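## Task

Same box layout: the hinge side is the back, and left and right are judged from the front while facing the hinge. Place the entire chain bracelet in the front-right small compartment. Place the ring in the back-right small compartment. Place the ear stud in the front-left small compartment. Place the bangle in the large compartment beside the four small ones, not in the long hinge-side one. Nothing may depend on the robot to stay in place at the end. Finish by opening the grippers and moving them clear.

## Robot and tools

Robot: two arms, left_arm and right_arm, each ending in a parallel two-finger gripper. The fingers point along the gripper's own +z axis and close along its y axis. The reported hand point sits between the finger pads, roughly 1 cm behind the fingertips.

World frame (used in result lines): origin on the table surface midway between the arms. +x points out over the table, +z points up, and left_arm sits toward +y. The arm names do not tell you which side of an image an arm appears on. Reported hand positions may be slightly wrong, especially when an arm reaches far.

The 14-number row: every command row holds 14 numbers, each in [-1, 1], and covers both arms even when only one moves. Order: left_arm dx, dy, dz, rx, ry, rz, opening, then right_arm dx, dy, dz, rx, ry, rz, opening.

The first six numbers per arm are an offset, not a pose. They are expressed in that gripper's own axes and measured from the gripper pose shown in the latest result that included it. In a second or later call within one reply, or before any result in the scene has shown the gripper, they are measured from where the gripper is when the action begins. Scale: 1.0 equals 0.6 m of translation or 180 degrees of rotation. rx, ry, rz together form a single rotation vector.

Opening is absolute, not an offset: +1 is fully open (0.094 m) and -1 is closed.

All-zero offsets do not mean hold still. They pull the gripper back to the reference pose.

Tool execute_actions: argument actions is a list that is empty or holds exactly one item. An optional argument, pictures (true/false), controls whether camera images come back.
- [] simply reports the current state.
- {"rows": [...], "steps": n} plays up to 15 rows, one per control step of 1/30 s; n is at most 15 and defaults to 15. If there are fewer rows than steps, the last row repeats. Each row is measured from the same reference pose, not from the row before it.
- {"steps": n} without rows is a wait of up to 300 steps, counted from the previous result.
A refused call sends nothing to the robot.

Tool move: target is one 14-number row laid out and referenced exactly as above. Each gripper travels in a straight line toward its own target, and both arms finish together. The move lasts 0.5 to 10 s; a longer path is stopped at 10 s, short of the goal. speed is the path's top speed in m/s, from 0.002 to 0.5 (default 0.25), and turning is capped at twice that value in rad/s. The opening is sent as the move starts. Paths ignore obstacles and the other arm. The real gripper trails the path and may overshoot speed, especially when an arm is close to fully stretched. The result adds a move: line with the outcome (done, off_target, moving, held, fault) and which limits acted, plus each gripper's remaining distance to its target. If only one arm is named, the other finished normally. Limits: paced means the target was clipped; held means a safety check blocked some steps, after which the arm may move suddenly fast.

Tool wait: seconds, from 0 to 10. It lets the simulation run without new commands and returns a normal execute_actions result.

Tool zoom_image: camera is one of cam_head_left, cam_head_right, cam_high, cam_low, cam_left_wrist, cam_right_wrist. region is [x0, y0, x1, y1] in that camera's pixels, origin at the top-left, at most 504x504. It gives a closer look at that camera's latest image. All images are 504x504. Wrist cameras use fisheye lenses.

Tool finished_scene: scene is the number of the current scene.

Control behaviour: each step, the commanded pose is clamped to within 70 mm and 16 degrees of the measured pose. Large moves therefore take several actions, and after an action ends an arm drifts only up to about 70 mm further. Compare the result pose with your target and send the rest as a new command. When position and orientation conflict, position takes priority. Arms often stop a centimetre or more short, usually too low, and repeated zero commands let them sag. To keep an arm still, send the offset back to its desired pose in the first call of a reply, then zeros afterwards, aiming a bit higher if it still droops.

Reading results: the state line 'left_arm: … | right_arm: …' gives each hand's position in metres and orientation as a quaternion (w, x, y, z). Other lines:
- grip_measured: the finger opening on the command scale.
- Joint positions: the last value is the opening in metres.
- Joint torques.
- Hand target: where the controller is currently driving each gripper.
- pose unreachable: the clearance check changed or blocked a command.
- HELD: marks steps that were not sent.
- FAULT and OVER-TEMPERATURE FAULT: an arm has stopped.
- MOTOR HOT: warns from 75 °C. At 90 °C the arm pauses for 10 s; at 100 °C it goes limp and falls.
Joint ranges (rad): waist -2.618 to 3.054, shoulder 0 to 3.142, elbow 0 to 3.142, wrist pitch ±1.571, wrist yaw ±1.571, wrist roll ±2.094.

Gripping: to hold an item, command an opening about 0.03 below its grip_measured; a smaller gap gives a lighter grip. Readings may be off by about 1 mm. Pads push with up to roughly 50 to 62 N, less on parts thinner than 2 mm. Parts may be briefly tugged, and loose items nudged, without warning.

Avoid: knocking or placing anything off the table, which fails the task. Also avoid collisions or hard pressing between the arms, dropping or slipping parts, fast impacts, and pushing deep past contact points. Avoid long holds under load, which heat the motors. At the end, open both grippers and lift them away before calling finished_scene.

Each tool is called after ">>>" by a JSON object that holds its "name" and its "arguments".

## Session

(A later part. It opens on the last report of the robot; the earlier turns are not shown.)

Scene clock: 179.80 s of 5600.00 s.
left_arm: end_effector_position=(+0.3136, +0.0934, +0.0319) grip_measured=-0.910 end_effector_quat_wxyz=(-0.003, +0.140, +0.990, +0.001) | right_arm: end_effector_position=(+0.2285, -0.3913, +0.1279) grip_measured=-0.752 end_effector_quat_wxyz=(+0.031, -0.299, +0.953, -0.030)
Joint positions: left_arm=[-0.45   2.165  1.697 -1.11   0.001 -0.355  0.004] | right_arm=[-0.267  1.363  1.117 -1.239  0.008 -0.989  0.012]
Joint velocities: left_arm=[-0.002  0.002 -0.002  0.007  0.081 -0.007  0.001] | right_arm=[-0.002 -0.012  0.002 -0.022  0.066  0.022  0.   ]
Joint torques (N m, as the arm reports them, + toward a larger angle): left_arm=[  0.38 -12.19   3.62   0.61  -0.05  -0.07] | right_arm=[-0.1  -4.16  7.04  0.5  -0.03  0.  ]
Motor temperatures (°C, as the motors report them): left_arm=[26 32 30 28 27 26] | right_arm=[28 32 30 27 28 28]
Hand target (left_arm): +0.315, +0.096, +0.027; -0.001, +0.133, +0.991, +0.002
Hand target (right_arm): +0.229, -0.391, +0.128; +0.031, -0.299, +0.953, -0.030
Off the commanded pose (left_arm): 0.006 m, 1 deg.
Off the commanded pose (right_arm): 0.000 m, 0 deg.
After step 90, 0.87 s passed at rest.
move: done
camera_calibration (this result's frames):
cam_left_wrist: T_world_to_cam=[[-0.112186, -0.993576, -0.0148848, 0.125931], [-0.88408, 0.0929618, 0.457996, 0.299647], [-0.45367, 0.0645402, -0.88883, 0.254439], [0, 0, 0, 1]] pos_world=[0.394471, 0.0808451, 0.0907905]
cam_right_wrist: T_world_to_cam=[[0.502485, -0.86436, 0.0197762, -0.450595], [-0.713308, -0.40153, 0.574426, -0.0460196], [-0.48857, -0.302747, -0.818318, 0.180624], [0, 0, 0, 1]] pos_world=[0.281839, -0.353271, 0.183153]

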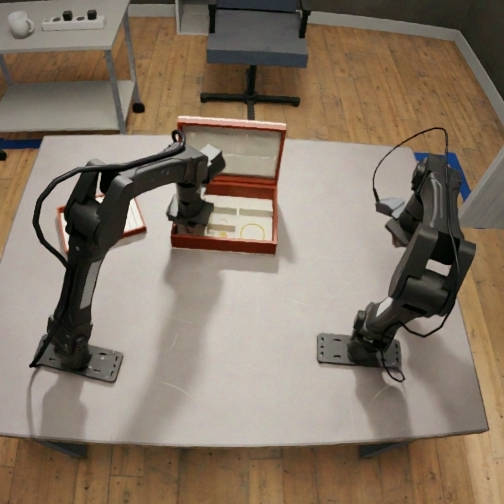

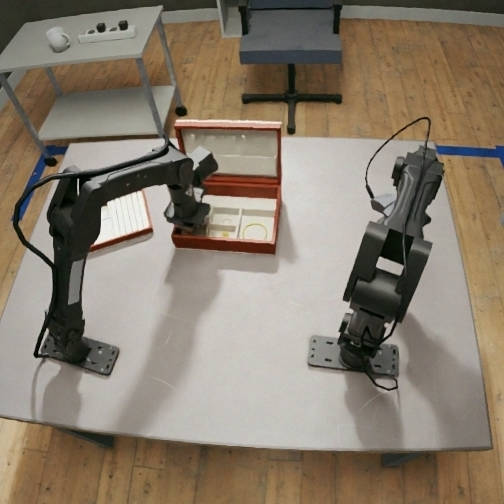

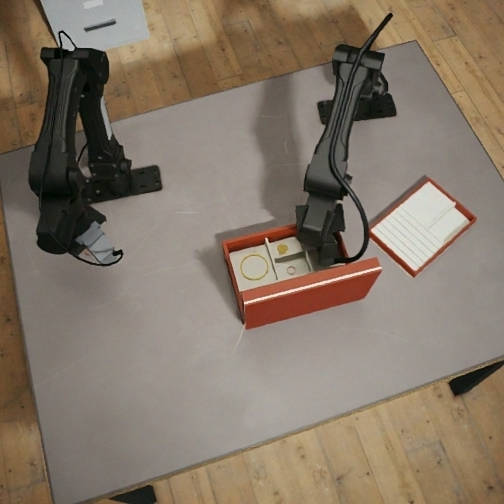

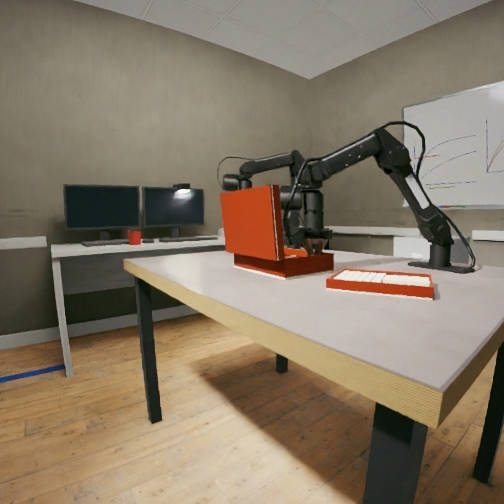

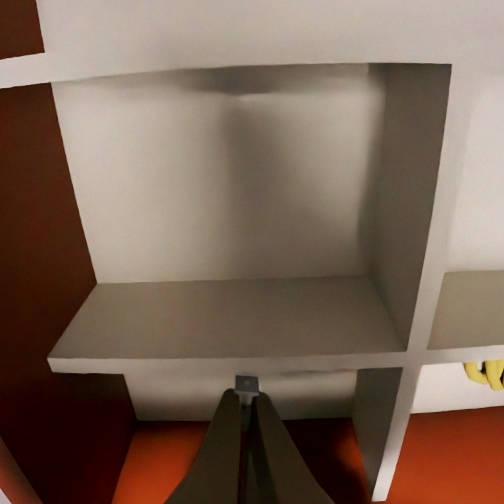

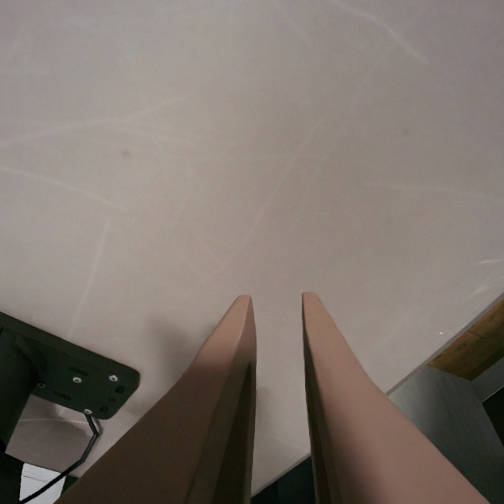

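>>> {"name": "execute_actions", "arguments": {"actions": [{"rows":[[0,0,0.022,0,0,0,-0.92,0,0,0,0,0,0,-0.75]],"steps":10}], "pictures": false}}

>>> {"name": "execute_actions", "arguments": {"actions": [{"rows":[[0,0,0,0,0,0,-0.72,0,0,0,0,0,0,-0.75]],"steps":10}], "pictures": false}}

>>> {"name": "move", "arguments": {"target": [0,0,-0.17,0,0,0,-0.72,0,0,0,0,0,0,-0.75], "speed": 0.15}}

>>> {"name": "move", "arguments": {"target": [0.32,0.2,-0.03,0,0,0,-0.72,0,0,0,0,0,0,-0.75]}}

>>> {"name": "zoom_image", "arguments": {"camera": "cam_high", "region": [200,190,400,340]}}

Scene clock: 187.63 s of 5600.00 s.
left_arm: end_effector_position=(+0.3134, +0.0936, +0.0242) grip_measured=-0.910 end_effector_quat_wxyz=(-0.004, +0.140, +0.990, +0.002) | right_arm: end_effector_position=(+0.2285, -0.3913, +0.1279) grip_measured=-0.752 end_effector_quat_wxyz=(+0.031, -0.299, +0.953, -0.030)
Joint positions: left_arm=[-0.45   2.173  1.679 -1.086  0.001 -0.357  0.004] | right_arm=[-0.267  1.363  1.117 -1.239  0.008 -0.989  0.012]
Joint velocities: left_arm=[-0.012  0.007 -0.012 -0.022 -0.11  -0.022  0.001] | right_arm=[ 0.012  0.002 -0.002  0.007 -0.037  0.022  0.001]
Joint torques (N m, as the arm reports them, + toward a larger angle): left_arm=[ -0.02 -12.09   3.6    0.61  -0.01   0.01] | right_arm=[-0.12 -4.11  6.99  0.55 -0.04 -0.04]
Motor temperatures (°C, as the motors report them): left_arm=[26 32 29 28 27 26] | right_arm=[28 32 30 27 28 28]
Hand target (left_arm): +0.313, +0.094, +0.019; -0.004, +0.140, +0.990, +0.001
Hand target (right_arm): +0.229, -0.391, +0.128; +0.031, -0.299, +0.953, -0.030
Off the commanded pose (left_arm): 0.006 m, 0 deg.
Off the commanded pose (right_arm): 0.000 m, 0 deg.
Steps of this call (steps 1 to 90: nothing new was sent; then 4.50 s passed at rest; steps 91 to 100: all 10 steps of this action). Readings (end_effector_position):
91: left_arm (+0.3142, +0.0930, +0.0313) | right_arm (+0.2285, -0.3913, +0.1279)
92: left_arm (+0.3144, +0.0928, +0.0305) | right_arm (+0.2285, -0.3913, +0.1279)
94: left_arm (+0.3138, +0.0933, +0.0280) | right_arm (+0.2285, -0.3913, +0.1279)
98: left_arm (+0.3132, +0.0937, +0.0246) | right_arm (+0.2285, -0.3913, +0.1279)
100: the state above

Scene clock: 187.97 s of 5600.00 s.
left_arm: end_effector_position=(+0.3134, +0.0935, +0.0242) grip_measured=-0.723 end_effector_quat_wxyz=(-0.004, +0.140, +0.990, +0.002) | right_arm: end_effector_position=(+0.2285, -0.3913, +0.1279) grip_measured=-0.752 end_effector_quat_wxyz=(+0.031, -0.299, +0.953, -0.030)
Joint positions: left_arm=[-0.45   2.173  1.679 -1.085  0.001 -0.357  0.013] | right_arm=[-0.267  1.363  1.117 -1.239  0.008 -0.989  0.012]
Joint velocities: left_arm=[-0.002 -0.002 -0.022 -0.022 -0.007 -0.037 -0.   ] | right_arm=[-0.002  0.002  0.002 -0.037  0.007 -0.051 -0.   ]
Joint torques (N m, as the arm reports them, + toward a larger angle): left_arm=[ -0.02 -12.41   4.61   0.42   0.     0.  ] | right_arm=[ 0.09 -4.21  6.94  0.52 -0.01  0.01]
Motor temperatures (°C, as the motors report them): left_arm=[26 32 29 28 27 26] | right_arm=[28 32 30 27 28 28]
Hand target (left_arm): +0.313, +0.094, +0.024; -0.004, +0.140, +0.990, +0.002
Hand target (right_arm): +0.229, -0.391, +0.128; +0.031, -0.299, +0.953, -0.030
Off the commanded pose (left_arm): 0.000 m, 0 deg.
Off the commanded pose (right_arm): 0.000 m, 0 deg.
Steps of this call (steps 1 to 10: all 10 steps of this action). Readings (end_effector_position):
1: left_arm (+0.3134, +0.0935, +0.0242) | right_arm (+0.2285, -0.3913, +0.1279)
2: left_arm (+0.3134, +0.0935, +0.0242) | right_arm (+0.2285, -0.3913, +0.1279)
4: left_arm (+0.3134, +0.0935, +0.0242) | right_arm (+0.2285, -0.3913, +0.1279)
8: left_arm (+0.3134, +0.0935, +0.0242) | right_arm (+0.2285, -0.3913, +0.1279)
10: the state above

Scene clock: 189.57 s of 5600.00 s.
left_arm: end_effector_position=(+0.3126, +0.0941, +0.1140) grip_measured=-0.723 end_effector_quat_wxyz=(-0.014, +0.140, +0.990, +0.007) | right_arm: end_effector_position=(+0.2285, -0.3913, +0.1279) grip_measured=-0.752 end_effector_quat_wxyz=(+0.031, -0.299, +0.953, -0.030)
Joint positions: left_arm=[-0.45   2.163  2.021 -1.461  0.001 -0.357  0.013] | right_arm=[-0.267  1.363  1.117 -1.239  0.008 -0.989  0.012]
Joint velocities: left_arm=[-0.002 -0.007 -0.017 -0.081 -0.051 -0.081  0.001] | right_arm=[-0.002  0.007  0.012 -0.022  0.037 -0.037  0.   ]
Joint torques (N m, as the arm reports them, + toward a larger angle): left_arm=[ -0.05 -13.2    6.85   0.19  -0.01  -0.01] | right_arm=[ 0.18 -4.18  7.03  0.5  -0.05 -0.01]
Motor temperatures (°C, as the motors report them): left_arm=[26 33 29 28 27 26] | right_arm=[28 32 30 27 28 28]
Hand target (left_arm): +0.315, +0.093, +0.126; -0.004, +0.140, +0.990, +0.001
Hand target (right_arm): +0.229, -0.391, +0.128; +0.031, -0.299, +0.953, -0.030
Off the commanded pose (left_arm): 0.012 m, 1 deg.
Off the commanded pose (right_arm): 0.000 m, 0 deg.
move: off_target (left_arm)
camera_calibration (this result's frames):
cam_left_wrist: T_world_to_cam=[[-0.111099, -0.993428, -0.027526, 0.128882], [-0.874758, 0.0846081, 0.477116, 0.256762], [-0.471651, 0.0770859, -0.878409, 0.330135], [0, 0, 0, 1]] pos_world=[0.394632, 0.0808625, 0.171036]
cam_right_wrist: T_world_to_cam=[[0.502485, -0.86436, 0.0197762, -0.450595], [-0.713308, -0.40153, 0.574426, -0.0460196], [-0.48857, -0.302747, -0.818318, 0.180624], [0, 0, 0, 1]] pos_world=[0.281839, -0.353271, 0.183153]

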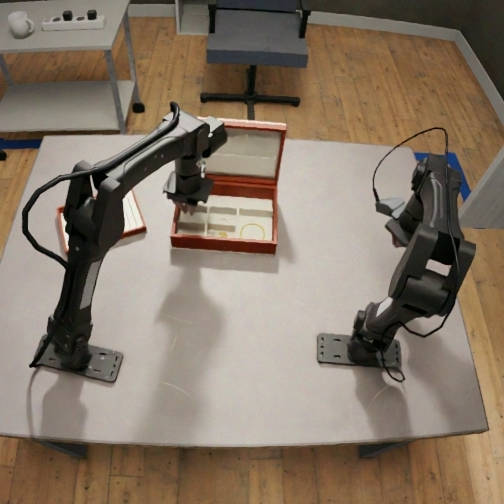

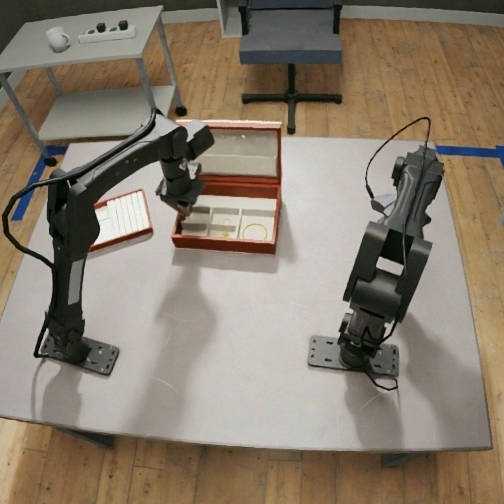

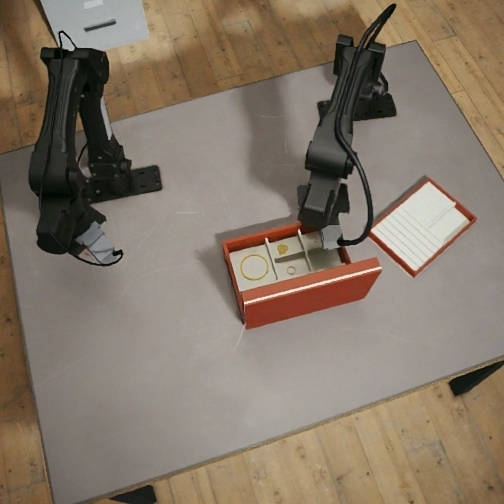

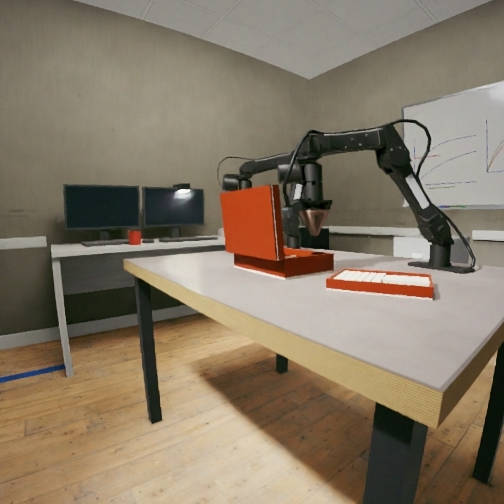

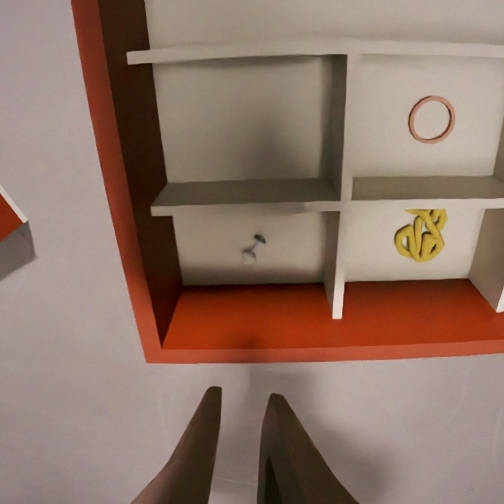

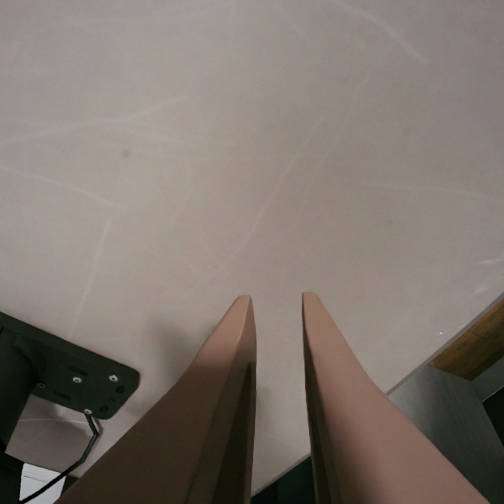

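Scene clock: 191.03 s of 5600.00 s.
left_arm: end_effector_position=(+0.1681, +0.2565, +0.1406) grip_measured=-0.723 end_effector_quat_wxyz=(-0.008, +0.138, +0.990, +0.003) | right_arm: end_effector_position=(+0.2285, -0.3913, +0.1279) grip_measured=-0.752 end_effector_quat_wxyz=(+0.031, -0.299, +0.953, -0.030)
Joint positions: left_arm=[-0.23   1.323  1.141 -1.405 -0.001 -0.139  0.013] | right_arm=[-0.267  1.363  1.117 -1.239  0.008 -0.989  0.012]
Joint velocities: left_arm=[ 0.002 -0.012  0.007  0.007 -0.066  0.051 -0.001] | right_arm=[ 0.007  0.017 -0.012  0.095  0.022 -0.037  0.001]
Joint torques (N m, as the arm reports them, + toward a larger angle): left_arm=[ 0.67 -5.18  3.5   0.28 -0.05  0.07] | right_arm=[-0.02 -4.08  6.93  0.52 -0.03  0.03]
Motor temperatures (°C, as the motors report them): left_arm=[26 32 29 28 27 26] | right_arm=[28 32 30 27 28 28]
Hand target (left_arm): +0.162, +0.262, +0.139; -0.015, +0.139, +0.990, +0.007
Hand target (right_arm): +0.229, -0.391, +0.128; +0.031, -0.299, +0.953, -0.030
Off the commanded pose (left_arm): 0.009 m, 1 deg.
Off the commanded pose (right_arm): 0.000 m, 0 deg.
move: done
camera_calibration (this result's frames):
cam_left_wrist: T_world_to_cam=[[-0.108182, -0.993955, -0.0187339, 0.273302], [-0.880289, 0.0870206, 0.466389, 0.105721], [-0.461939, 0.0669464, -0.884381, 0.274661], [0, 0, 0, 1]] pos_world=[0.249508, 0.244062, 0.198718]
cam_right_wrist: T_world_to_cam=[[0.502485, -0.86436, 0.0197762, -0.450595], [-0.713308, -0.40153, 0.574426, -0.0460196], [-0.48857, -0.302747, -0.818318, 0.180624], [0, 0, 0, 1]] pos_world=[0.281839, -0.353271, 0.183153]

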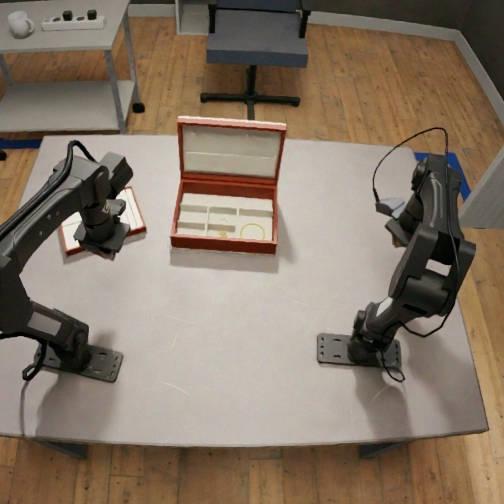

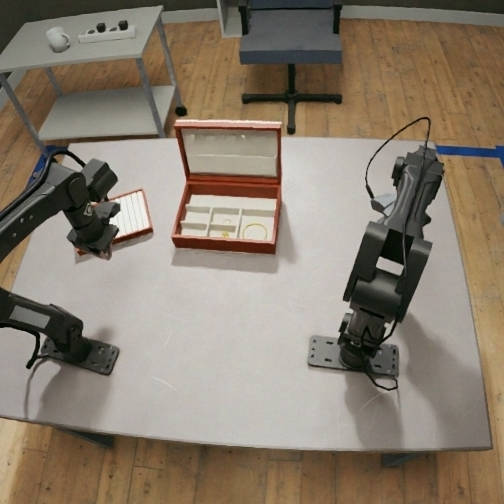

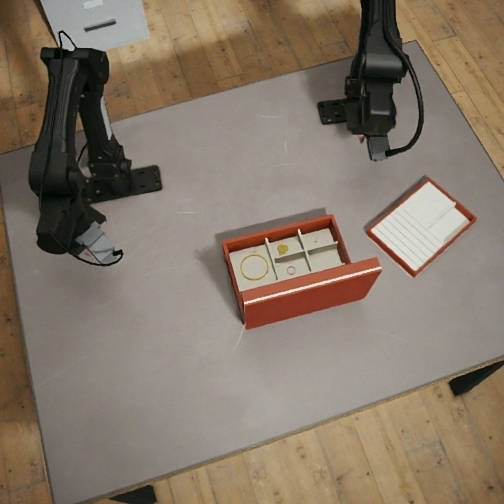

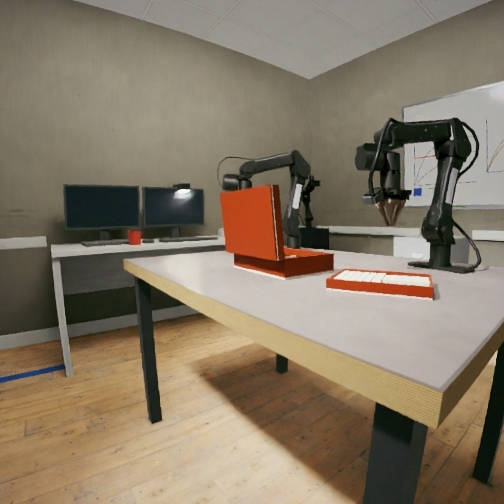

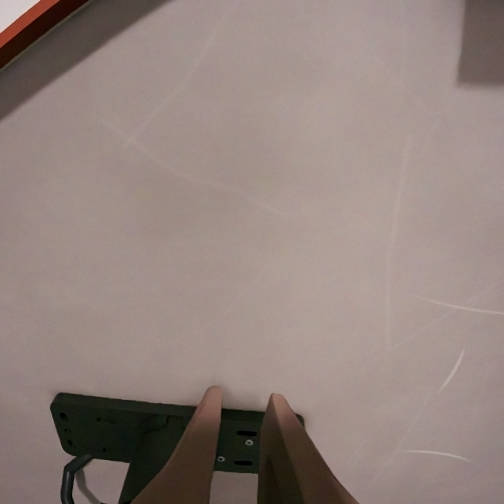

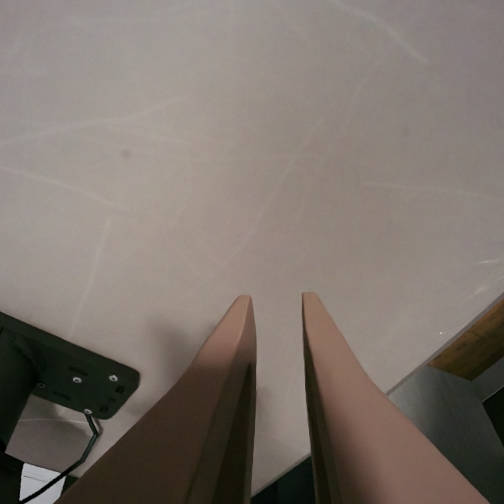

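Region (200, 190, 400, 340) of cam_high's 504x504 image, scaled by 2.520, with more detail than that image has; it fills the top 378 rows of this view, and the rest is white.

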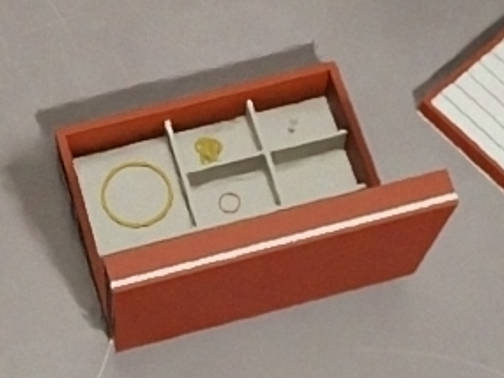

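>>> {"name": "finished_scene", "arguments": {"scene": 2}}

The scene is finished: the task was done.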